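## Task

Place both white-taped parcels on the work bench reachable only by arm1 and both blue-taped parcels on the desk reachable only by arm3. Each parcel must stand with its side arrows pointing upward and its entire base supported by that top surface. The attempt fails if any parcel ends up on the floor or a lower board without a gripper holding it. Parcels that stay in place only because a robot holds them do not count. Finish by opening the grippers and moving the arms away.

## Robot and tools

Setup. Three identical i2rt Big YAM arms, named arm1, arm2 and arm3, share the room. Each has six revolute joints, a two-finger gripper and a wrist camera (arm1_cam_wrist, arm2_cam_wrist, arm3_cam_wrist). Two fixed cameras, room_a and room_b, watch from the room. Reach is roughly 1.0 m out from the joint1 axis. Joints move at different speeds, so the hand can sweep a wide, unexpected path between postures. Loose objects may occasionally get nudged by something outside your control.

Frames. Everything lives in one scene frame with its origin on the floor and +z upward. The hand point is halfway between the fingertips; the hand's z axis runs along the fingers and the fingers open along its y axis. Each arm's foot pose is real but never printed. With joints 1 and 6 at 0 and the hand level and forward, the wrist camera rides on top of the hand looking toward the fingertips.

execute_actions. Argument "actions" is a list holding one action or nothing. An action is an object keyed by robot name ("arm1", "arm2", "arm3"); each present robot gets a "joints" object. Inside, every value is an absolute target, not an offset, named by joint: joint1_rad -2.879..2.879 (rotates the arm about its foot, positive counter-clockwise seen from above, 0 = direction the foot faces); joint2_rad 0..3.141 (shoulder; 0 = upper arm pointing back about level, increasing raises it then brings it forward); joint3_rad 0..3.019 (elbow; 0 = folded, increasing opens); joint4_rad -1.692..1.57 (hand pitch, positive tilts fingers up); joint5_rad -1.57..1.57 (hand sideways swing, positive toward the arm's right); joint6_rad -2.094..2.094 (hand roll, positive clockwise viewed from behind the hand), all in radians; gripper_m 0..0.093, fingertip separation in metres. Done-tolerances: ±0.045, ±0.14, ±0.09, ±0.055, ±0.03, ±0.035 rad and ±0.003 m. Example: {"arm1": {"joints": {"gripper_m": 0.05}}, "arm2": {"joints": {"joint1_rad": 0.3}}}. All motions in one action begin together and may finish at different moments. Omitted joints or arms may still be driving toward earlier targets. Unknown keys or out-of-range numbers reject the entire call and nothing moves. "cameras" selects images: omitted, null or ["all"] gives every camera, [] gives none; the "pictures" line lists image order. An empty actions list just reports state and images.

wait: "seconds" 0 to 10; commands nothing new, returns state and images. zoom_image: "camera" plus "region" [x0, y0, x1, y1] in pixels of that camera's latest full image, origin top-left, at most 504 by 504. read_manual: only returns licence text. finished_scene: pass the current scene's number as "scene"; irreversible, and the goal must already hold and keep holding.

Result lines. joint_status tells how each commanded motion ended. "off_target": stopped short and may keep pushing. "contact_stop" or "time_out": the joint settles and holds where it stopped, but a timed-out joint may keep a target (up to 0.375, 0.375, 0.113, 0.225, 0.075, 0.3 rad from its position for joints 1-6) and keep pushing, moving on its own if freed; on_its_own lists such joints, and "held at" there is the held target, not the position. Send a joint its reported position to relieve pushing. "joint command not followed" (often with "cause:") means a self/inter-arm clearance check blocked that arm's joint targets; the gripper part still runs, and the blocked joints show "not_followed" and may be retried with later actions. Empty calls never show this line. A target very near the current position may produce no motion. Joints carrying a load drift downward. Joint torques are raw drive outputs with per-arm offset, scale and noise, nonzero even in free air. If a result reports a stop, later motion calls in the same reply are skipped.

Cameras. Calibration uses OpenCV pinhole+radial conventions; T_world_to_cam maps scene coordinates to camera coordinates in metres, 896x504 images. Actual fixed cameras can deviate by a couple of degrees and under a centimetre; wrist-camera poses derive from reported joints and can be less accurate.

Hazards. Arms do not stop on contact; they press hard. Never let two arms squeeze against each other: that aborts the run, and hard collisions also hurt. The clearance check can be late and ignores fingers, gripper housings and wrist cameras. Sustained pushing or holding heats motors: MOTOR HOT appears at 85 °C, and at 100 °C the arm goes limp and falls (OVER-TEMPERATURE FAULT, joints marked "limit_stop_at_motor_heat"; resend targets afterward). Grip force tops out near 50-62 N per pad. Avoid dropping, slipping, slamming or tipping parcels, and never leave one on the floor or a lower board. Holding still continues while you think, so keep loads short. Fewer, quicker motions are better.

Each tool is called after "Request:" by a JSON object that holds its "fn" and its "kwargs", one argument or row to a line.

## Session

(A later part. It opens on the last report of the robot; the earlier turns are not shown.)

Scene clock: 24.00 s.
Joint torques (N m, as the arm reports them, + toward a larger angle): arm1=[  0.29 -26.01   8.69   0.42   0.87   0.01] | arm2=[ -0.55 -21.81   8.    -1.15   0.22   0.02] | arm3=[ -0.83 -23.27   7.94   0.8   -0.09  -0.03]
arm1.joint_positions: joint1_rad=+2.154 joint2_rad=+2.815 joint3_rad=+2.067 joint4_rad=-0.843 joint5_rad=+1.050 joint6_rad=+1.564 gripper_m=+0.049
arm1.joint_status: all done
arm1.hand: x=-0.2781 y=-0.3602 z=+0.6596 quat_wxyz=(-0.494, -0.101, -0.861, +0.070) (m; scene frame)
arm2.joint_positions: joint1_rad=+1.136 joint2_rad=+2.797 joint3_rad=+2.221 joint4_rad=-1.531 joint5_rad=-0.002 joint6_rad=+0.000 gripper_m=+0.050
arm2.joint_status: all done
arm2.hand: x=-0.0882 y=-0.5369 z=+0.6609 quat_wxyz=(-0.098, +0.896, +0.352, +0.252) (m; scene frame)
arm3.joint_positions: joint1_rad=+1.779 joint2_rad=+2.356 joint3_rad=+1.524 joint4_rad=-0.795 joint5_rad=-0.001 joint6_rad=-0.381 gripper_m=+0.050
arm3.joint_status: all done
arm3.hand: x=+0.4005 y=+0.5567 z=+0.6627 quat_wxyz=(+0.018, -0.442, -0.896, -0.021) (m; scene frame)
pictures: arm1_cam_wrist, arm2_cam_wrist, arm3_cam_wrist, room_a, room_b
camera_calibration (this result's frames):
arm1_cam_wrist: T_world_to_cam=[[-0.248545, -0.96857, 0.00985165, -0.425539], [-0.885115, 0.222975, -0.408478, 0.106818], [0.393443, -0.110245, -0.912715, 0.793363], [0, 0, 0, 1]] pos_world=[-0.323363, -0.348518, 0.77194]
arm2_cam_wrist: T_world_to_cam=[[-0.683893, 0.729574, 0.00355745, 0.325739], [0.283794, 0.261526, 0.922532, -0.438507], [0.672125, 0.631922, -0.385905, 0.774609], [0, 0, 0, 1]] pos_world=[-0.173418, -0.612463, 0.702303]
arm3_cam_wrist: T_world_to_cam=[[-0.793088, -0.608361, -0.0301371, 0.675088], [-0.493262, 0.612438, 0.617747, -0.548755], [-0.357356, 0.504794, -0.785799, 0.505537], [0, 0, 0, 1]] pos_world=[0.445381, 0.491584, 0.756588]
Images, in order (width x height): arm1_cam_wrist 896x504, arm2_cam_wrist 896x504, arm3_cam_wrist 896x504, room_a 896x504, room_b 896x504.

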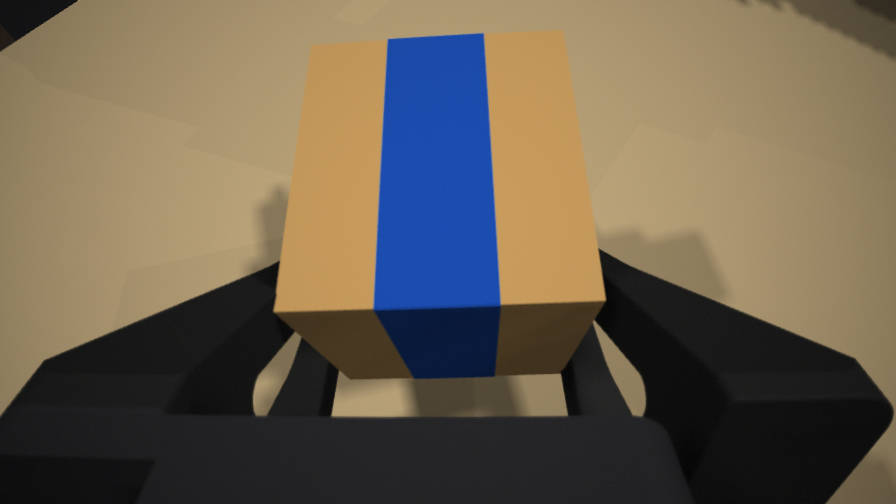

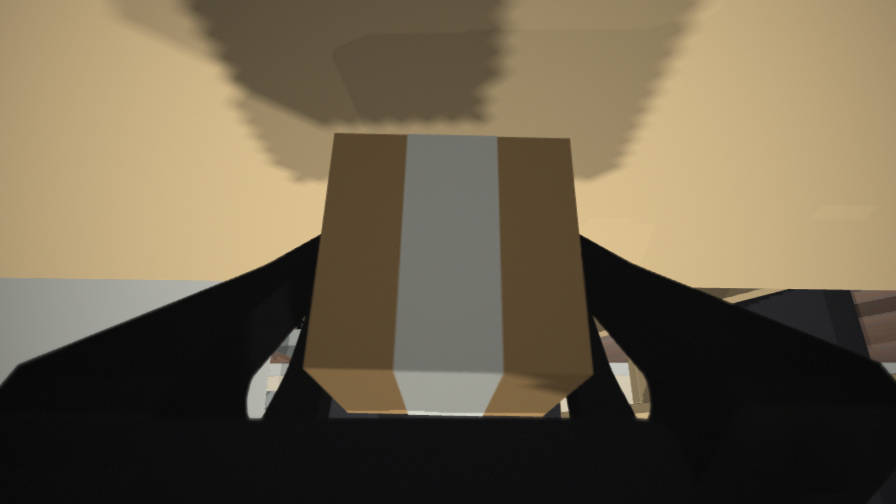

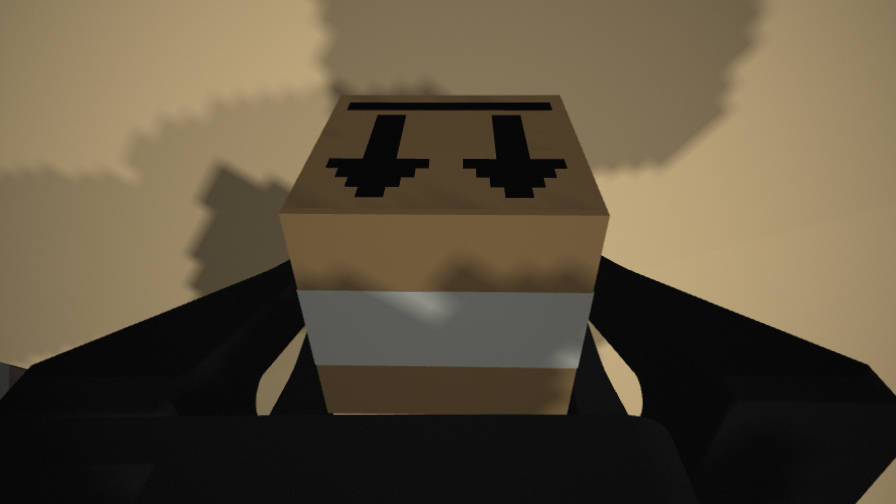

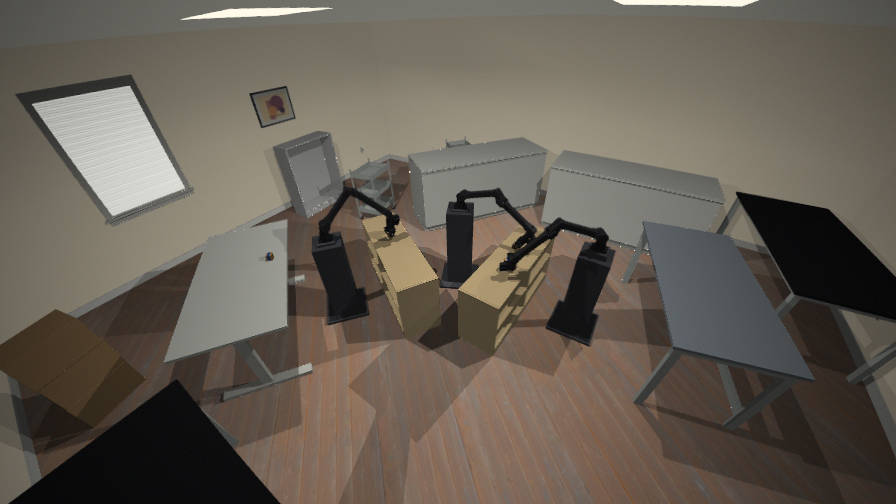

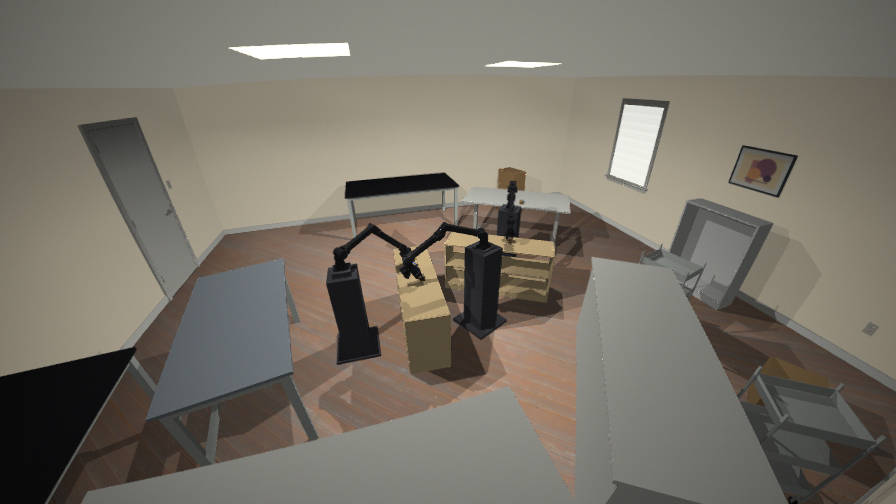

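Request:
{"fn": "execute_actions", "kwargs": {
  "actions": [
    {"arm1":{"joints":{"joint2_rad":2.852,"joint3_rad":2.118,"joint4_rad":-0.79}},"arm2":{"joints":{"joint2_rad":2.875,"joint3_rad":2.375,"joint4_rad":-1.537}},"arm3":{"joints":{"joint2_rad":2.408,"joint3_rad":1.57,"joint4_rad":-0.741}}}
  ],
  "cameras": ["arm2_cam_wrist"]
}}

Scene clock: 25.50 s.
Joint torques (N m, as the arm reports them, + toward a larger angle): arm1=[  0.36 -21.93   8.95   0.86   0.86   0.02] | arm2=[ -0.6  -19.67   8.63  -1.15   0.23   0.01] | arm3=[ -0.79 -19.67   9.1    1.29  -0.09  -0.03]
arm1.joint_positions: joint1_rad=+2.154 joint2_rad=+2.815 joint3_rad=+2.083 joint4_rad=-0.798 joint5_rad=+1.050 joint6_rad=+1.564 gripper_m=+0.049
arm1.joint_status: all done
arm1.hand: x=-0.2747 y=-0.3468 z=+0.6643 quat_wxyz=(-0.498, -0.117, -0.858, +0.043) (m; scene frame)
arm2.joint_positions: joint1_rad=+1.136 joint2_rad=+2.861 joint3_rad=+2.333 joint4_rad=-1.531 joint5_rad=-0.002 joint6_rad=+0.000 gripper_m=+0.050
arm2.joint_status: all done
arm2.hand: x=-0.1049 y=-0.5524 z=+0.6460 quat_wxyz=(-0.090, +0.902, +0.354, +0.231) (m; scene frame)
arm3.joint_positions: joint1_rad=+1.779 joint2_rad=+2.372 joint3_rad=+1.536 joint4_rad=-0.750 joint5_rad=-0.001 joint6_rad=-0.381 gripper_m=+0.050
arm3.joint_status: all done
arm3.hand: x=+0.4040 y=+0.5445 z=+0.6563 quat_wxyz=(+0.004, -0.443, -0.897, -0.006) (m; scene frame)
pictures: arm2_cam_wrist
camera_calibration (this result's frames):
arm2_cam_wrist: T_world_to_cam=[[-0.683761, 0.729697, 0.00373433, 0.325675], [0.31542, 0.290941, 0.903252, -0.383918], [0.658013, 0.618786, -0.429095, 0.809073], [0, 0, 0, 1]] pos_world=[-0.188602, -0.626589, 0.692728]
Images, in order (width x height): arm2_cam_wrist 896x504.

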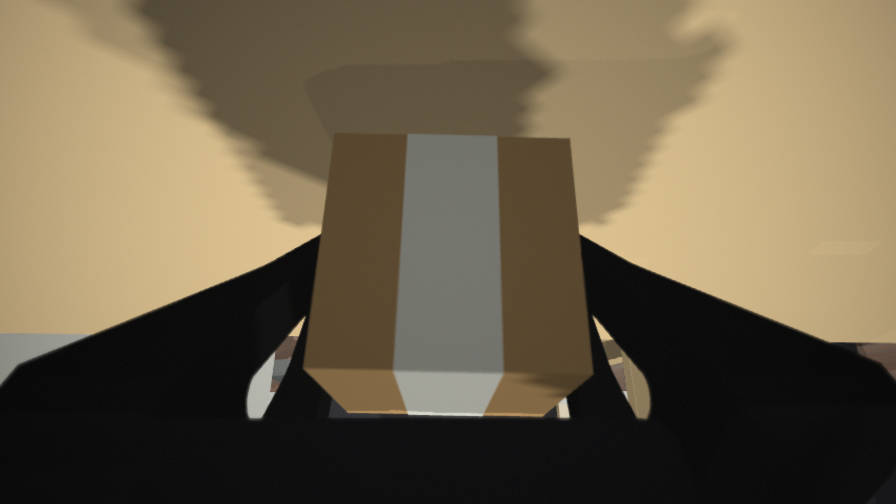

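Request:
{"fn": "execute_actions", "kwargs": {
  "actions": [
    {"arm1":{"joints":{"joint2_rad":2.892}},"arm2":{"joints":{"joint2_rad":2.912}},"arm3":{"joints":{"joint2_rad":2.445}}}
  ],
  "cameras": []
}}

Scene clock: 26.53 s.
Joint torques (N m, as the arm reports them, + toward a larger angle): arm1=[  0.39 -21.95   8.28   0.66   0.61   0.02] | arm2=[ -0.58 -18.88   7.98  -1.03   0.22   0.02] | arm3=[ -0.88 -19.69   8.13   1.15  -0.14  -0.03]
arm1.joint_positions: joint1_rad=+2.154 joint2_rad=+2.859 joint3_rad=+2.088 joint4_rad=-0.796 joint5_rad=+1.055 joint6_rad=+1.566 gripper_m=+0.049
arm1.joint_status: all done
arm1.hand: x=-0.2777 y=-0.3603 z=+0.6373 quat_wxyz=(-0.498, -0.108, -0.858, +0.059) (m; scene frame)
arm2.joint_positions: joint1_rad=+1.136 joint2_rad=+2.883 joint3_rad=+2.343 joint4_rad=-1.535 joint5_rad=-0.002 joint6_rad=+0.000 gripper_m=+0.050
arm2.joint_status: all done
arm2.hand: x=-0.1018 y=-0.5492 z=+0.6360 quat_wxyz=(-0.092, +0.900, +0.353, +0.238) (m; scene frame)
arm3.joint_positions: joint1_rad=+1.779 joint2_rad=+2.413 joint3_rad=+1.544 joint4_rad=-0.748 joint5_rad=+0.000 joint6_rad=-0.381 gripper_m=+0.050
arm3.joint_status: all done
arm3.hand: x=+0.4017 y=+0.5524 z=+0.6353 quat_wxyz=(+0.015, -0.442, -0.897, -0.017) (m; scene frame)
pictures: none
No camera images: the call's "cameras" was empty. Leave "cameras" out to get every camera's image.

Request:
{"fn": "execute_actions", "kwargs": {
  "actions": [
    {"arm1":{"joints":{"gripper_m":0.09}},"arm2":{"joints":{"gripper_m":0.09}},"arm3":{"joints":{"gripper_m":0.09}}}
  ],
  "cameras": ["arm1_cam_wrist","arm2_cam_wrist","arm3_cam_wrist"]
}}

Scene clock: 27.43 s.
Joint torques (N m, as the arm reports them, + toward a larger angle): arm1=[  0.33 -21.94   8.3    0.73   0.6    0.  ] | arm2=[ -0.46 -19.64   7.89  -1.07   0.22   0.02] | arm3=[ -0.81 -19.7    8.15   1.16  -0.1   -0.02]
arm1.joint_positions: joint1_rad=+2.154 joint2_rad=+2.859 joint3_rad=+2.088 joint4_rad=-0.796 joint5_rad=+1.055 joint6_rad=+1.566 gripper_m=+0.090
arm1.joint_status: all done
arm1.hand: x=-0.2777 y=-0.3603 z=+0.6373 quat_wxyz=(-0.498, -0.108, -0.858, +0.059) (m; scene frame)
arm2.joint_positions: joint1_rad=+1.136 joint2_rad=+2.894 joint3_rad=+2.343 joint4_rad=-1.535 joint5_rad=-0.002 joint6_rad=+0.000 gripper_m=+0.090
arm2.joint_status: all done
arm2.hand: x=-0.0986 y=-0.5463 z=+0.6295 quat_wxyz=(-0.094, +0.899, +0.353, +0.243) (m; scene frame)
arm3.joint_positions: joint1_rad=+1.779 joint2_rad=+2.413 joint3_rad=+1.544 joint4_rad=-0.748 joint5_rad=+0.000 joint6_rad=-0.381 gripper_m=+0.090
arm3.joint_status: all done
arm3.hand: x=+0.4017 y=+0.5524 z=+0.6353 quat_wxyz=(+0.015, -0.442, -0.897, -0.017) (m; scene frame)
pictures: arm1_cam_wrist, arm2_cam_wrist, arm3_cam_wrist
camera_calibration (this result's frames):
arm1_cam_wrist: T_world_to_cam=[[-0.249524, -0.968245, -0.0154647, -0.409311], [-0.880029, 0.233396, -0.413613, 0.106519], [0.404088, -0.089597, -0.910321, 0.781753], [0, 0, 0, 1]] pos_world=[-0.324291, -0.351132, 0.749374]
arm2_cam_wrist: T_world_to_cam=[[-0.683553, 0.729891, 0.00364565, 0.325721], [0.298777, 0.275245, 0.913768, -0.389658], [0.665948, 0.625699, -0.40622, 0.784207], [0, 0, 0, 1]] pos_world=[-0.183172, -0.621166, 0.673429]
arm3_cam_wrist: T_world_to_cam=[[-0.792774, -0.608981, -0.0255428, 0.669874], [-0.495185, 0.619067, 0.609547, -0.526354], [-0.35539, 0.495882, -0.792338, 0.494903], [0, 0, 0, 1]] pos_world=[0.4463, 0.488376, 0.730079]
Images, in order (width x height): arm1_cam_wrist 896x504, arm2_cam_wrist 896x504, arm3_cam_wrist 896x504.

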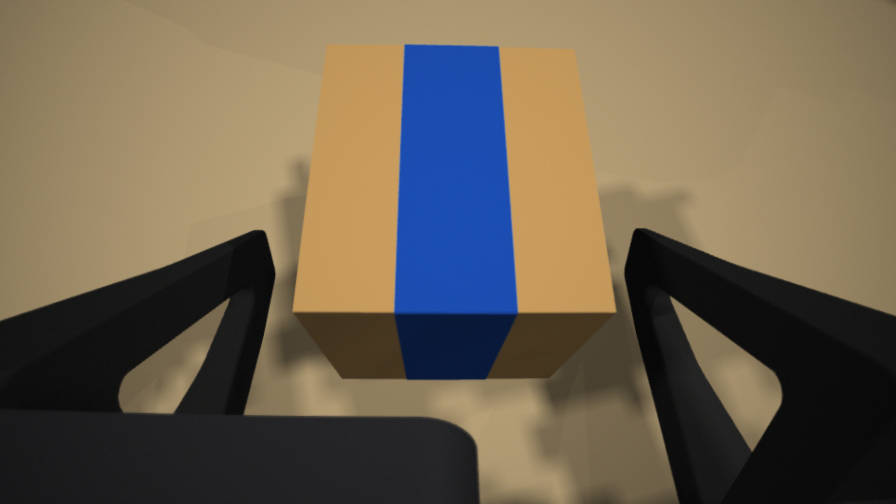

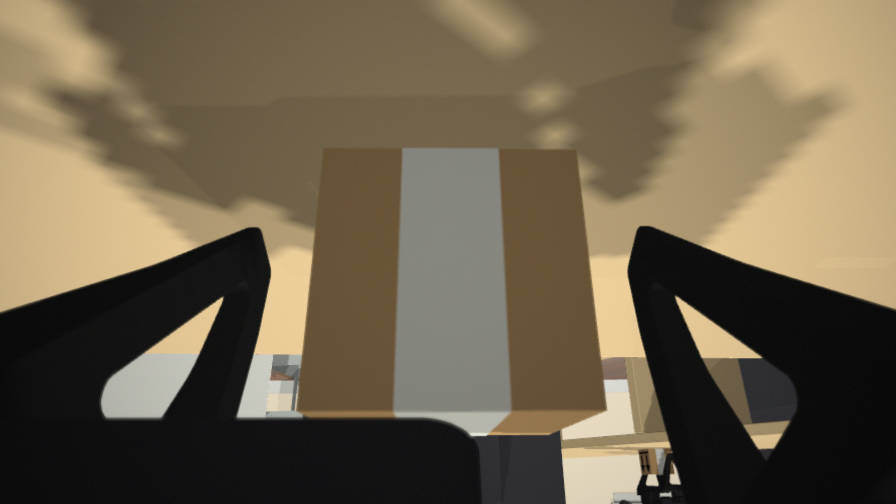

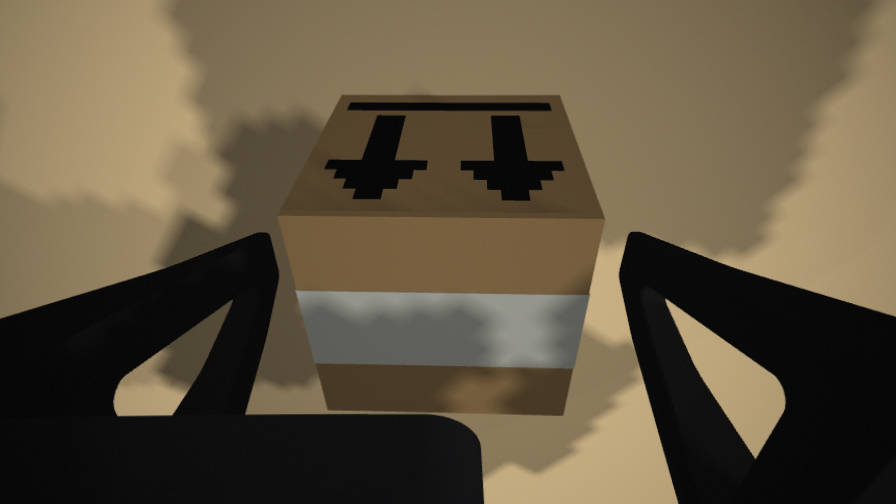

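Request:
{"fn": "execute_actions", "kwargs": {
  "actions": [
    {"arm1":{"joints":{"joint2_rad":1.6,"joint3_rad":1.25}},"arm2":{"joints":{"joint2_rad":2.46,"joint3_rad":1.815,"joint4_rad":-0.913}},"arm3":{"joints":{"joint2_rad":1.0,"joint3_rad":0.6,"joint4_rad":-1.17}}}
  ],
  "cameras": []
}}

Request:
{"fn": "execute_actions", "kwargs": {
  "actions": [
    {"arm1":{"joints":{"joint1_rad":1.56,"joint4_rad":-1.5,"joint5_rad":0,"joint6_rad":0}},"arm2":{"joints":{"joint1_rad":0.744,"joint6_rad":0.604}},"arm3":{"joints":{"joint1_rad":1.28}}}
  ],
  "cameras": ["arm2_cam_wrist","room_a"]
}}

Scene clock: 32.13 s.
Joint torques (N m, as the arm reports them, + toward a larger angle): arm1=[  0.27 -14.29   8.21   1.14   0.64  -0.04] | arm2=[ -0.55 -19.2    6.25   0.41   0.22   0.01] | arm3=[-0.8  -4.43  8.94  0.87 -0.09 -0.03]
arm1.joint_positions: joint1_rad=+2.154 joint2_rad=+1.600 joint3_rad=+1.256 joint4_rad=-0.792 joint5_rad=+1.053 joint6_rad=+1.566 gripper_m=+0.090
arm1.joint_status: all done
arm1.hand: x=-0.3140 y=-0.5107 z=+1.1245 quat_wxyz=(-0.509, -0.212, -0.825, -0.125) (m; scene frame)
arm2.joint_positions: joint1_rad=+1.136 joint2_rad=+2.454 joint3_rad=+1.814 joint4_rad=-0.924 joint5_rad=-0.002 joint6_rad=+0.000 gripper_m=+0.090
arm2.joint_status: all done
arm2.hand: x=-0.1403 y=-0.5850 z=+0.7296 quat_wxyz=(+0.000, +0.931, +0.366, +0.003) (m; scene frame)
arm3.joint_positions: joint1_rad=+1.779 joint2_rad=+1.002 joint3_rad=+0.600 joint4_rad=-1.166 joint5_rad=+0.000 joint6_rad=-0.381 gripper_m=+0.090
arm3.joint_status: all done
arm3.hand: x=+0.3048 y=+0.8973 z=+0.9311 quat_wxyz=(-0.002, -0.442, -0.897, +0.001) (m; scene frame)
pictures: none
No camera images: the call's "cameras" was empty. Leave "cameras" out to get every camera's image.

Scene clock: 34.30 s.
Joint torques (N m, as the arm reports them, + toward a larger angle): arm1=[  0.2  -13.19   7.22  -0.17  -0.25  -0.16] | arm2=[  0.09 -19.19   6.12   0.24   0.17   0.15] | arm3=[-0.6  -4.37  8.93  0.86 -0.1  -0.03]
arm1.joint_positions: joint1_rad=+1.559 joint2_rad=+1.600 joint3_rad=+1.256 joint4_rad=-1.492 joint5_rad=+0.004 joint6_rad=+0.010 gripper_m=+0.090
arm1.joint_status: all done
arm1.hand: x=-0.2930 y=-0.7218 z=+1.0300 quat_wxyz=(+0.122, +0.349, -0.928, +0.046) (m; scene frame)
arm2.joint_positions: joint1_rad=+0.742 joint2_rad=+2.454 joint3_rad=+1.814 joint4_rad=-0.920 joint5_rad=+0.000 joint6_rad=+0.593 gripper_m=+0.090
arm2.joint_status: all done
arm2.hand: x=-0.2780 y=-0.3635 z=+0.7302 quat_wxyz=(-0.002, +0.993, -0.118, -0.001) (m; scene frame)
arm3.joint_positions: joint1_rad=+1.283 joint2_rad=+1.002 joint3_rad=+0.600 joint4_rad=-1.166 joint5_rad=+0.000 joint6_rad=-0.381 gripper_m=+0.090
arm3.joint_status: all done
arm3.hand: x=+0.1935 y=+0.8946 z=+0.9310 quat_wxyz=(-0.001, -0.649, -0.761, +0.001) (m; scene frame)
pictures: arm2_cam_wrist, room_a
camera_calibration (this result's frames):
arm2_cam_wrist: T_world_to_cam=[[0.233712, 0.972246, 0.0108299, 0.407137], [0.788229, -0.195976, 0.583342, -0.272334], [0.569274, -0.127798, -0.812154, 0.825861], [0, 0, 0, 1]] pos_world=[-0.350633, -0.343665, 0.825181]
Images, in order (width x height): arm2_cam_wrist 896x504, room_a 896x504.

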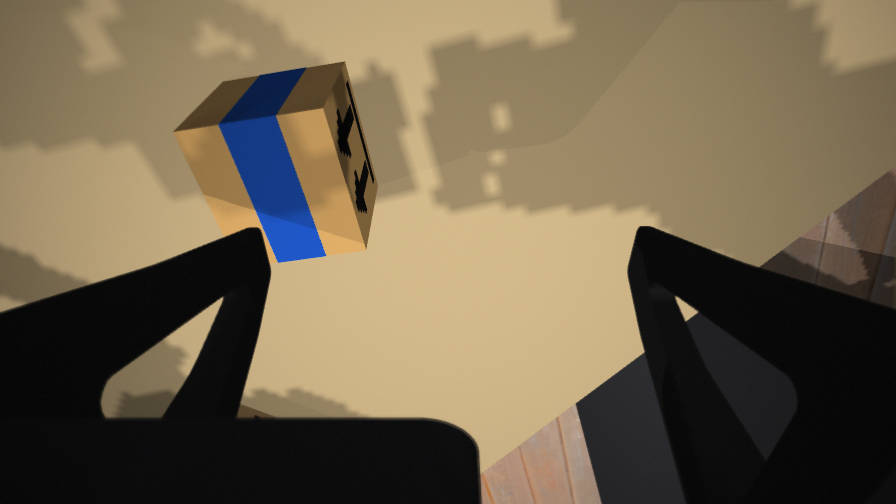

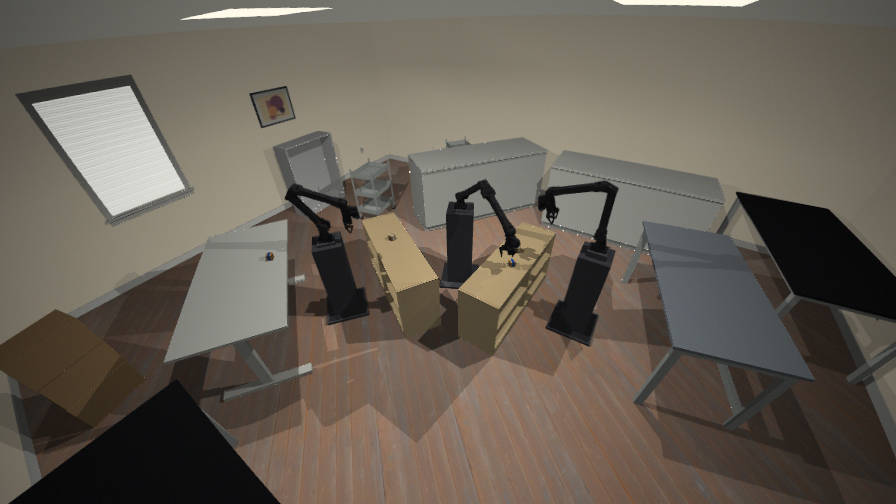

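Request:
{"fn": "execute_actions", "kwargs": {
  "actions": [
    {"arm1":{"joints":{"joint2_rad":2.75,"joint3_rad":2.393,"joint4_rad":-1.526,"gripper_m":0.093}},"arm2":{"joints":{"joint1_rad":0.821,"joint2_rad":2.672,"joint3_rad":1.995,"joint4_rad":-0.875,"joint6_rad":0.505,"gripper_m":0.093}}}
  ],
  "cameras": ["arm1_cam_wrist","arm2_cam_wrist"]
}}

Scene clock: 36.87 s.
Joint torques (N m, as the arm reports them, + toward a larger angle): arm1=[  0.36 -25.45  10.02  -0.08  -0.26  -0.14] | arm2=[ -0.54 -20.24   7.85   0.1    0.25  -0.12] | arm3=[-0.55 -4.37  8.95  0.86 -0.09 -0.02]
arm1.joint_positions: joint1_rad=+1.559 joint2_rad=+2.741 joint3_rad=+2.358 joint4_rad=-1.524 joint5_rad=+0.004 joint6_rad=+0.009 gripper_m=+0.093
arm1.joint_status: all done
arm1.hand: x=-0.0890 y=-0.5374 z=+0.7301 quat_wxyz=(+0.155, +0.347, -0.923, +0.058) (m; scene frame)
arm2.joint_positions: joint1_rad=+0.820 joint2_rad=+2.675 joint3_rad=+1.963 joint4_rad=-0.879 joint5_rad=-0.002 joint6_rad=+0.516 gripper_m=+0.093
arm2.joint_status: all done
arm2.hand: x=-0.2640 y=-0.4145 z=+0.6301 quat_wxyz=(-0.008, +0.999, -0.041, +0.014) (m; scene frame)
arm3.joint_positions: joint1_rad=+1.283 joint2_rad=+1.002 joint3_rad=+0.600 joint4_rad=-1.166 joint5_rad=+0.000 joint6_rad=-0.381 gripper_m=+0.090
arm3.joint_status: not commanded
arm3.hand: x=+0.1935 y=+0.8946 z=+0.9310 quat_wxyz=(-0.001, -0.649, -0.761, +0.001) (m; scene frame)
pictures: arm1_cam_wrist, arm2_cam_wrist
camera_calibration (this result's frames):
arm1_cam_wrist: T_world_to_cam=[[0.650942, -0.75912, 0.003414, -0.353509], [-0.438412, -0.372257, 0.818059, -0.833094], [-0.619734, -0.534005, -0.575125, 0.199446], [0, 0, 0, 1]] pos_world=[-0.0115214, -0.471975, 0.797433]
arm2_cam_wrist: T_world_to_cam=[[0.0805547, 0.996455, 0.0242597, 0.4157], [0.790591, -0.0786969, 0.607266, -0.200752], [0.607022, -0.0297386, -0.794128, 0.769358], [0, 0, 0, 1]] pos_world=[-0.341792, -0.407145, 0.722794]
Images, in order (width x height): arm1_cam_wrist 896x504, arm2_cam_wrist 896x504.

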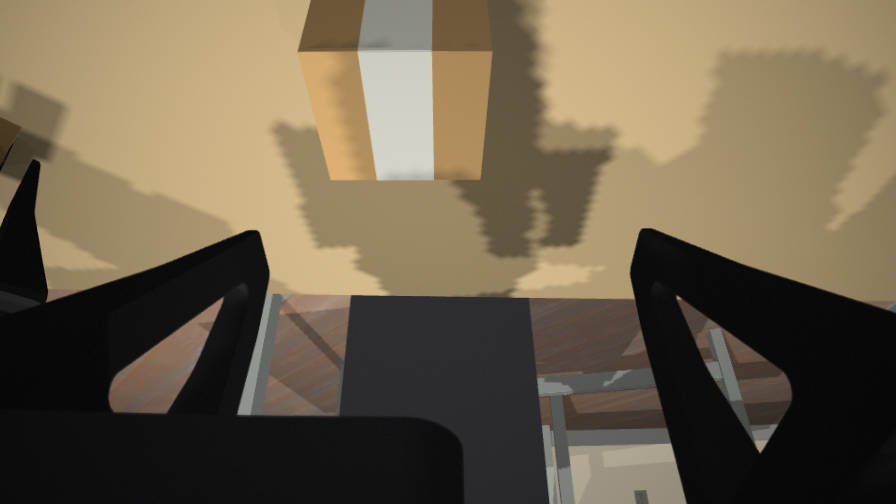

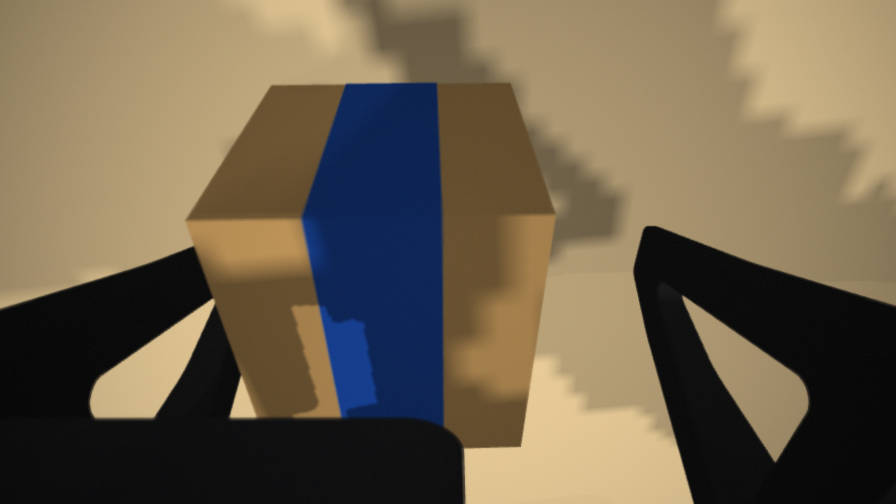

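Request:
{"fn": "execute_actions", "kwargs": {
  "actions": [
    {"arm1":{"joints":{"joint1_rad":1.588,"joint2_rad":2.948,"joint3_rad":2.59,"joint4_rad":-1.53}},"arm2":{"joints":{"gripper_m":0.03}}}
  ],
  "cameras": ["arm1_cam_wrist","arm2_cam_wrist"]
}}

Scene clock: 38.47 s.
Joint torques (N m, as the arm reports them, + toward a larger angle): arm1=[  1.05 -24.66  10.14  -0.14  -0.24  -0.13] | arm2=[ -0.33 -20.72   7.92   0.11   0.22  -0.11] | arm3=[-0.55 -4.33  8.93  0.85 -0.1  -0.03]
arm1.joint_positions: joint1_rad=+1.579 joint2_rad=+2.929 joint3_rad=+2.555 joint4_rad=-1.527 joint5_rad=+0.004 joint6_rad=+0.009 gripper_m=+0.093
arm1.joint_status: all done
arm1.hand: x=-0.0894 y=-0.5189 z=+0.6614 quat_wxyz=(+0.152, +0.357, -0.920, +0.059) (m; scene frame)
arm2.joint_positions: joint1_rad=+0.820 joint2_rad=+2.675 joint3_rad=+1.963 joint4_rad=-0.879 joint5_rad=-0.001 joint6_rad=+0.515 gripper_m=+0.050
arm2.joint_status: gripper_m off_target (ended at +0.050, target +0.030)
arm2.hand: x=-0.2641 y=-0.4143 z=+0.6301 quat_wxyz=(-0.008, +0.999, -0.041, +0.013) (m; scene frame)
arm3.joint_positions: joint1_rad=+1.283 joint2_rad=+1.002 joint3_rad=+0.600 joint4_rad=-1.166 joint5_rad=+0.000 joint6_rad=-0.381 gripper_m=+0.090
arm3.joint_status: not commanded
arm3.hand: x=+0.1935 y=+0.8946 z=+0.9310 quat_wxyz=(-0.001, -0.649, -0.761, +0.001) (m; scene frame)
pictures: arm1_cam_wrist, arm2_cam_wrist
camera_calibration (this result's frames):
arm1_cam_wrist: T_world_to_cam=[[0.665732, -0.746185, 0.00299281, -0.330661], [-0.434575, -0.384453, 0.814457, -0.773744], [-0.606585, -0.543511, -0.580216, 0.169133], [0, 0, 0, 1]] pos_world=[-0.0135246, -0.452277, 0.729305]
arm2_cam_wrist: T_world_to_cam=[[0.0797706, 0.996494, 0.0252354, 0.414723], [0.790939, -0.0786828, 0.606815, -0.200291], [0.606673, -0.0284464, -0.794442, 0.770055], [0, 0, 0, 1]] pos_world=[-0.341837, -0.407123, 0.722838]
Images, in order (width x height): arm1_cam_wrist 896x504, arm2_cam_wrist 896x504.

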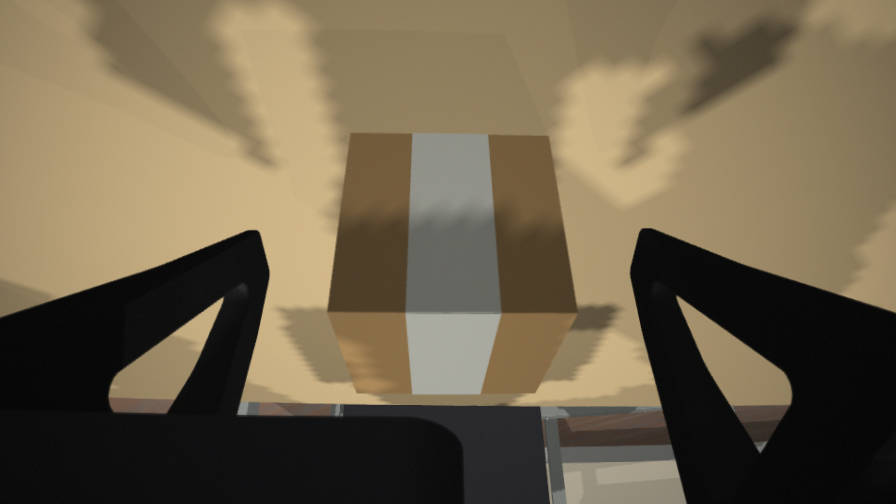

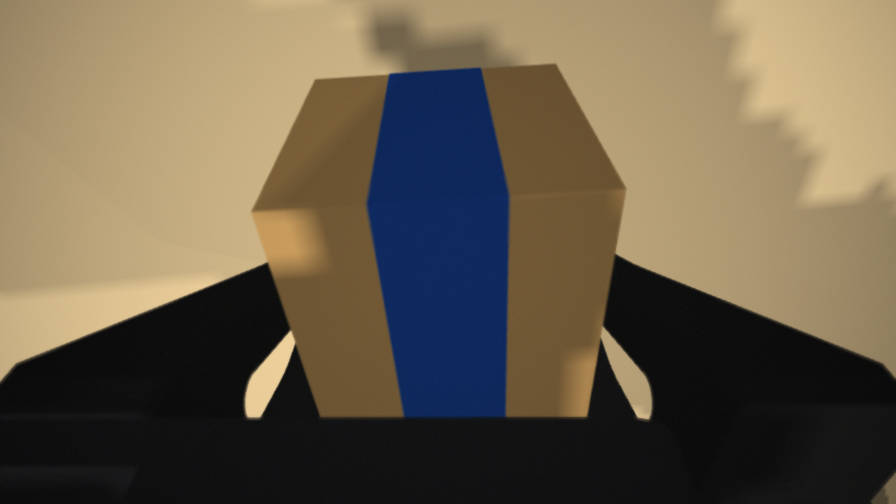

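Request:
{"fn": "execute_actions", "kwargs": {
  "actions": [
    {"arm1":{"joints":{"joint2_rad":2.985}},"arm2":{"joints":{"joint1_rad":-0.80,"joint2_rad":2.55,"joint4_rad":-1.004}}}
  ],
  "cameras": ["arm1_cam_wrist"]
}}

Scene clock: 41.13 s.
Joint torques (N m, as the arm reports them, + toward a larger angle): arm1=[  0.98 -22.78  10.1   -0.11  -0.25  -0.14] | arm2=[ -0.17 -19.44   6.92  -0.31   0.13  -0.1 ] | arm3=[-0.57 -4.28  8.93  0.83 -0.1  -0.02]
arm1.joint_positions: joint1_rad=+1.579 joint2_rad=+2.938 joint3_rad=+2.555 joint4_rad=-1.527 joint5_rad=+0.004 joint6_rad=+0.009 gripper_m=+0.093
arm1.joint_status: all done
arm1.hand: x=-0.0918 y=-0.5211 z=+0.6553 quat_wxyz=(+0.156, +0.356, -0.919, +0.060) (m; scene frame)
arm2.joint_positions: joint1_rad=-0.794 joint2_rad=+2.533 joint3_rad=+1.990 joint4_rad=-0.994 joint5_rad=+0.002 joint6_rad=+0.513 gripper_m=+0.050
arm2.joint_status: all done
arm2.hand: x=+0.0792 y=+0.5219 z=+0.7436 quat_wxyz=(-0.012, +0.662, -0.749, -0.016) (m; scene frame)
arm3.joint_positions: joint1_rad=+1.283 joint2_rad=+1.002 joint3_rad=+0.600 joint4_rad=-1.166 joint5_rad=+0.000 joint6_rad=-0.381 gripper_m=+0.090
arm3.joint_status: not commanded
arm3.hand: x=+0.1935 y=+0.8946 z=+0.9310 quat_wxyz=(-0.001, -0.649, -0.761, +0.001) (m; scene frame)
pictures: arm1_cam_wrist
camera_calibration (this result's frames):
arm1_cam_wrist: T_world_to_cam=[[0.665801, -0.746123, 0.003161, -0.330733], [-0.429061, -0.379399, 0.819733, -0.771057], [-0.610422, -0.547136, -0.572736, 0.155802], [0, 0, 0, 1]] pos_world=[-0.0155232, -0.454061, 0.72234]
Images, in order (width x height): arm1_cam_wrist 896x504.

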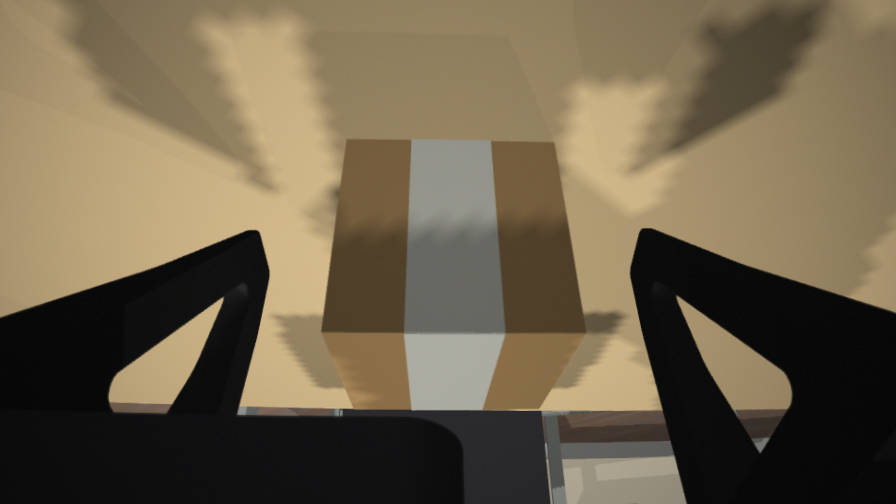

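Request:
{"fn": "execute_actions", "kwargs": {
  "actions": [
    {"arm1":{"joints":{"gripper_m":0.03}},"arm2":{"joints":{"joint2_rad":2.708,"joint4_rad":-0.875}}}
  ],
  "cameras": ["arm1_cam_wrist"]
}}

Scene clock: 42.40 s.
Joint torques (N m, as the arm reports them, + toward a larger angle): arm1=[  1.05 -22.73  10.04  -0.14  -0.23  -0.14] | arm2=[ -0.32 -19.89   6.08   0.17   0.26  -0.08] | arm3=[-0.64 -4.36  8.93  0.86 -0.1  -0.02]
arm1.joint_positions: joint1_rad=+1.579 joint2_rad=+2.938 joint3_rad=+2.555 joint4_rad=-1.527 joint5_rad=+0.004 joint6_rad=+0.008 gripper_m=+0.049
arm1.joint_status: gripper_m off_target (ended at +0.049, target +0.030)
arm1.hand: x=-0.0919 y=-0.5210 z=+0.6553 quat_wxyz=(+0.156, +0.357, -0.919, +0.060) (m; scene frame)
arm2.joint_positions: joint1_rad=-0.795 joint2_rad=+2.704 joint3_rad=+1.990 joint4_rad=-0.884 joint5_rad=-0.002 joint6_rad=+0.512 gripper_m=+0.049
arm2.joint_status: all done
arm2.hand: x=+0.0919 y=+0.4940 z=+0.6291 quat_wxyz=(+0.000, +0.663, -0.749, +0.012) (m; scene frame)
arm3.joint_positions: joint1_rad=+1.283 joint2_rad=+1.002 joint3_rad=+0.600 joint4_rad=-1.166 joint5_rad=+0.000 joint6_rad=-0.381 gripper_m=+0.090
arm3.joint_status: not commanded
arm3.hand: x=+0.1935 y=+0.8946 z=+0.9310 quat_wxyz=(-0.001, -0.649, -0.761, +0.001) (m; scene frame)
pictures: arm1_cam_wrist
camera_calibration (this result's frames):
arm1_cam_wrist: T_world_to_cam=[[0.666245, -0.745728, 0.00254906, -0.33002], [-0.428495, -0.380023, 0.81974, -0.771336], [-0.610335, -0.547241, -0.572729, 0.15575], [0, 0, 0, 1]] pos_world=[-0.0155798, -0.453997, 0.722339]
Images, in order (width x height): arm1_cam_wrist 896x504.

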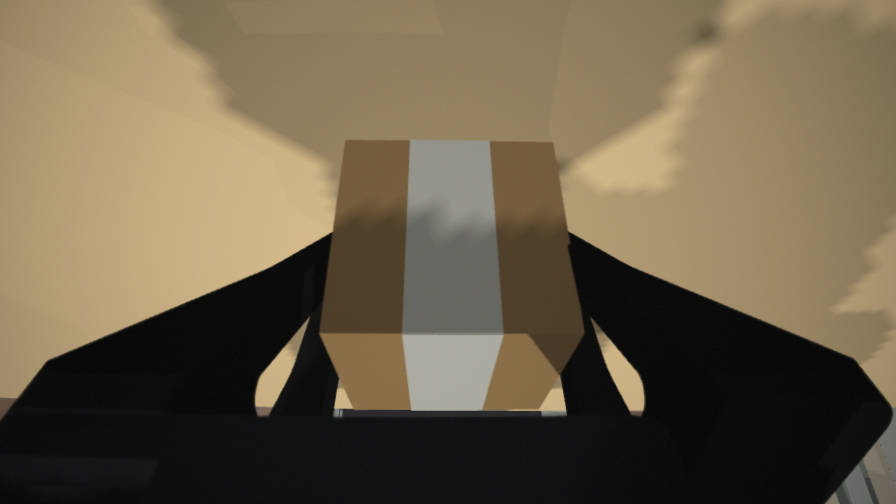

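Request:
{"fn": "execute_actions", "kwargs": {
  "actions": [
    {"arm1":{"joints":{"joint2_rad":2.6}},"arm2":{"joints":{"gripper_m":0.093}}}
  ],
  "cameras": ["arm2_cam_wrist"]
}}

Scene clock: 44.93 s.
Joint torques (N m, as the arm reports them, + toward a larger angle): arm1=[  1.   -24.76   8.95   0.5   -0.23  -0.14] | arm2=[ -0.8  -20.49   6.05   0.32   0.27  -0.07] | arm3=[-0.56 -4.4   8.94  0.87 -0.1  -0.02]
arm1.joint_positions: joint1_rad=+1.579 joint2_rad=+2.573 joint3_rad=+2.588 joint4_rad=-1.527 joint5_rad=+0.004 joint6_rad=+0.008 gripper_m=+0.049
arm1.joint_status: all done
arm1.hand: x=-0.0213 y=-0.4584 z=+0.9274 quat_wxyz=(-0.028, +0.361, -0.932, -0.013) (m; scene frame)
arm2.joint_positions: joint1_rad=-0.795 joint2_rad=+2.704 joint3_rad=+1.990 joint4_rad=-0.884 joint5_rad=-0.002 joint6_rad=+0.512 gripper_m=+0.093
arm2.joint_status: all done
arm2.hand: x=+0.0919 y=+0.4940 z=+0.6291 quat_wxyz=(+0.000, +0.663, -0.749, +0.012) (m; scene frame)
arm3.joint_positions: joint1_rad=+1.283 joint2_rad=+1.002 joint3_rad=+0.600 joint4_rad=-1.166 joint5_rad=+0.000 joint6_rad=-0.381 gripper_m=+0.090
arm3.joint_status: not commanded
arm3.hand: x=+0.1935 y=+0.8946 z=+0.9310 quat_wxyz=(-0.001, -0.649, -0.761, +0.001) (m; scene frame)
pictures: arm2_cam_wrist
camera_calibration (this result's frames):
arm2_cam_wrist: T_world_to_cam=[[0.99237, -0.120378, 0.0266775, -0.0518128], [-0.112292, -0.793014, 0.598765, 0.0311847], [-0.0509225, -0.597192, -0.80048, 0.924318], [0, 0, 0, 1]] pos_world=[0.101988, 0.570488, 0.722608]
Images, in order (width x height): arm2_cam_wrist 896x504.

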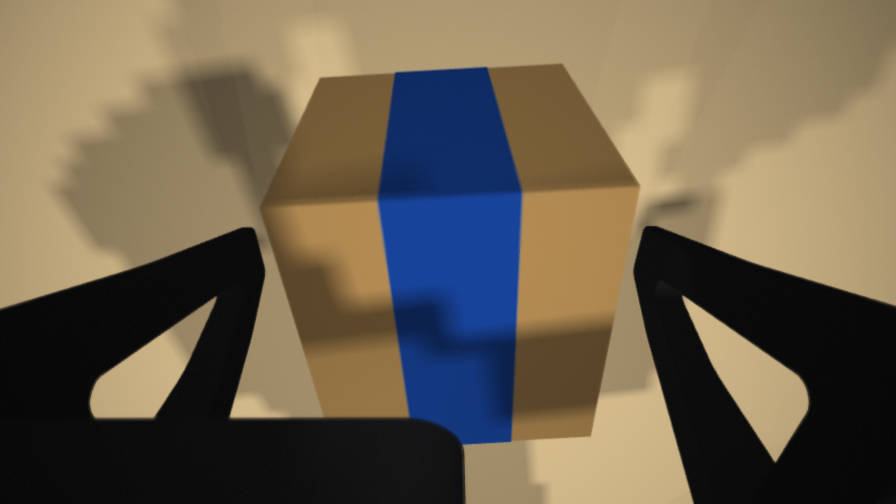

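Request:
{"fn": "execute_actions", "kwargs": {
  "actions": [
    {"arm1":{"joints":{"joint1_rad":0.7,"joint2_rad":2.2,"joint3_rad":1.9,"joint4_rad":-0.8}},"arm2":{"joints":{"joint2_rad":2.56,"joint4_rad":-1.0}},"arm3":{"joints":{"joint1_rad":1.27,"joint6_rad":-0.175,"gripper_m":0.093}}}
  ],
  "cameras": []
}}

Request:
{"fn": "execute_actions", "kwargs": {
  "actions": [
    {"arm1":{"joints":{"joint1_rad":-1.45,"joint2_rad":2.088,"joint3_rad":1.007,"joint4_rad":0.75}},"arm2":{"joints":{"joint1_rad":-1.27,"joint6_rad":0.826}},"arm3":{"joints":{"joint2_rad":2.305,"joint3_rad":1.655,"joint4_rad":-0.895}}}
  ],
  "cameras": ["arm1_cam_wrist","arm2_cam_wrist","arm3_cam_wrist"]
}}

Scene clock: 47.70 s.
Joint torques (N m, as the arm reports them, + toward a larger angle): arm1=[ -0.71 -21.81   9.49   1.68  -0.15  -0.12] | arm2=[ -0.81 -19.44   7.3   -0.31   0.27  -0.07] | arm3=[-1.05 -4.33  8.94  0.86 -0.08  0.11]
arm1.joint_positions: joint1_rad=+0.709 joint2_rad=+2.182 joint3_rad=+1.893 joint4_rad=-0.811 joint5_rad=+0.002 joint6_rad=+0.006 gripper_m=+0.049
arm1.joint_status: all done
arm1.hand: x=+0.1768 y=-1.0793 z=+0.9588 quat_wxyz=(-0.232, -0.064, -0.971, +0.011) (m; scene frame)
arm2.joint_positions: joint1_rad=-0.795 joint2_rad=+2.544 joint3_rad=+1.985 joint4_rad=-0.990 joint5_rad=-0.002 joint6_rad=+0.512 gripper_m=+0.093
arm2.joint_status: all done
arm2.hand: x=+0.0808 y=+0.5180 z=+0.7347 quat_wxyz=(-0.008, +0.663, -0.749, -0.011) (m; scene frame)
arm3.joint_positions: joint1_rad=+1.279 joint2_rad=+1.002 joint3_rad=+0.600 joint4_rad=-1.166 joint5_rad=+0.000 joint6_rad=-0.183 gripper_m=+0.093
arm3.joint_status: all done
arm3.hand: x=+0.1926 y=+0.8948 z=+0.9310 quat_wxyz=(-0.001, -0.722, -0.692, +0.001) (m; scene frame)
pictures: none
No camera images: the call's "cameras" was empty. Leave "cameras" out to get every camera's image.

Scene clock: 49.80 s.
Joint torques (N m, as the arm reports them, + toward a larger angle): arm1=[  0.7  -16.88   5.11   2.58  -0.07  -0.11] | arm2=[ -0.15 -19.5    7.22  -0.34   0.21   0.15] | arm3=[ -0.99 -22.73  10.18   0.86  -0.08   0.1 ]
arm1.joint_positions: joint1_rad=-1.456 joint2_rad=+2.080 joint3_rad=+1.011 joint4_rad=+0.734 joint5_rad=+0.000 joint6_rad=+0.006 gripper_m=+0.049
arm1.joint_status: all done
arm1.hand: x=-1.0385 y=-1.4965 z=+0.8976 quat_wxyz=(-0.238, -0.743, -0.337, +0.527) (m; scene frame)
arm2.joint_positions: joint1_rad=-1.275 joint2_rad=+2.544 joint3_rad=+1.985 joint4_rad=-0.990 joint5_rad=+0.000 joint6_rad=+0.815 gripper_m=+0.093
arm2.joint_status: all done
arm2.hand: x=+0.4118 y=+0.5675 z=+0.7379 quat_wxyz=(-0.010, +0.326, -0.945, -0.012) (m; scene frame)
arm3.joint_positions: joint1_rad=+1.279 joint2_rad=+2.298 joint3_rad=+1.619 joint4_rad=-0.892 joint5_rad=+0.000 joint6_rad=-0.182 gripper_m=+0.093
arm3.joint_status: all done
arm3.hand: x=+0.1044 y=+0.5104 z=+0.7226 quat_wxyz=(-0.001, -0.722, -0.691, +0.000) (m; scene frame)
pictures: arm1_cam_wrist, arm2_cam_wrist, arm3_cam_wrist
camera_calibration (this result's frames):
arm1_cam_wrist: T_world_to_cam=[[-0.749894, 0.661489, -0.00960707, 0.218777], [0.547007, 0.611814, -0.571373, 1.99971], [-0.372079, -0.433724, -0.820635, -0.17726], [0, 0, 0, 1]] pos_world=[-0.995753, -1.44505, 0.999217]
arm2_cam_wrist: T_world_to_cam=[[0.617641, -0.786409, -0.0089978, 0.195319], [-0.645965, -0.513796, 0.564572, 0.146718], [-0.448608, -0.342891, -0.825334, 1.10938], [0, 0, 0, 1]] pos_world=[0.471817, 0.609381, 0.834537]
arm3_cam_wrist: T_world_to_cam=[[-0.999058, 0.042383, -0.00932087, 0.0881776], [0.0292605, 0.81653, 0.576561, -0.832414], [0.0320472, 0.575745, -0.817001, 0.41591], [0, 0, 0, 1]] pos_world=[0.0991227, 0.436495, 0.820559]
Images, in order (width x height): arm1_cam_wrist 896x504, arm2_cam_wrist 896x504, arm3_cam_wrist 896x504.

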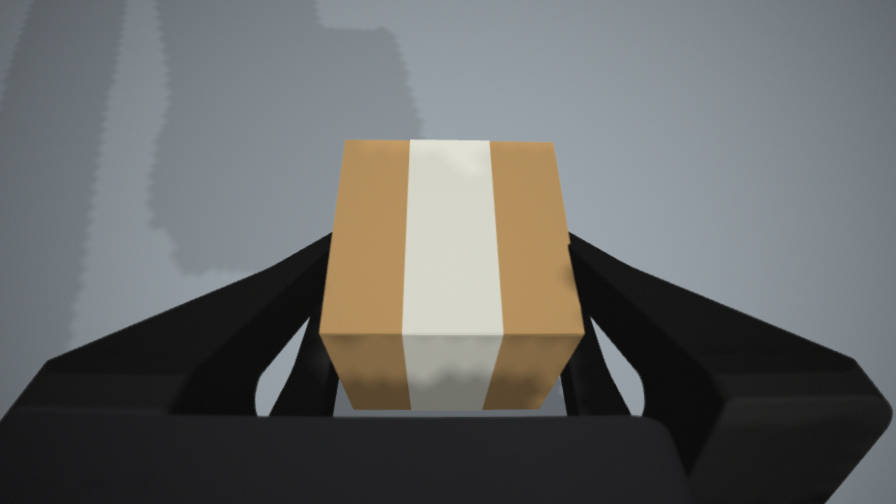

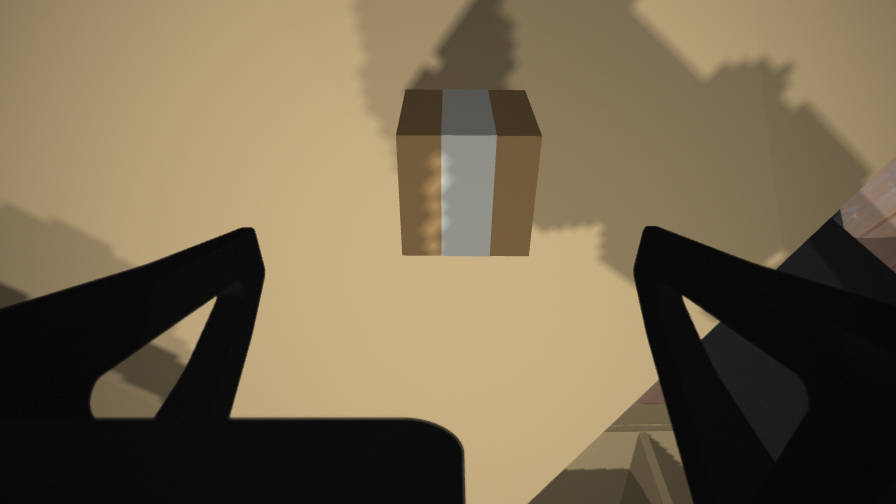

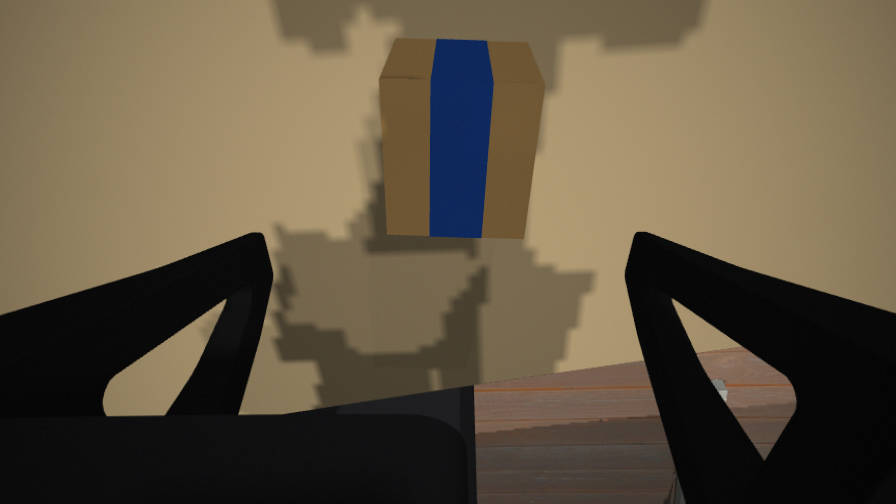

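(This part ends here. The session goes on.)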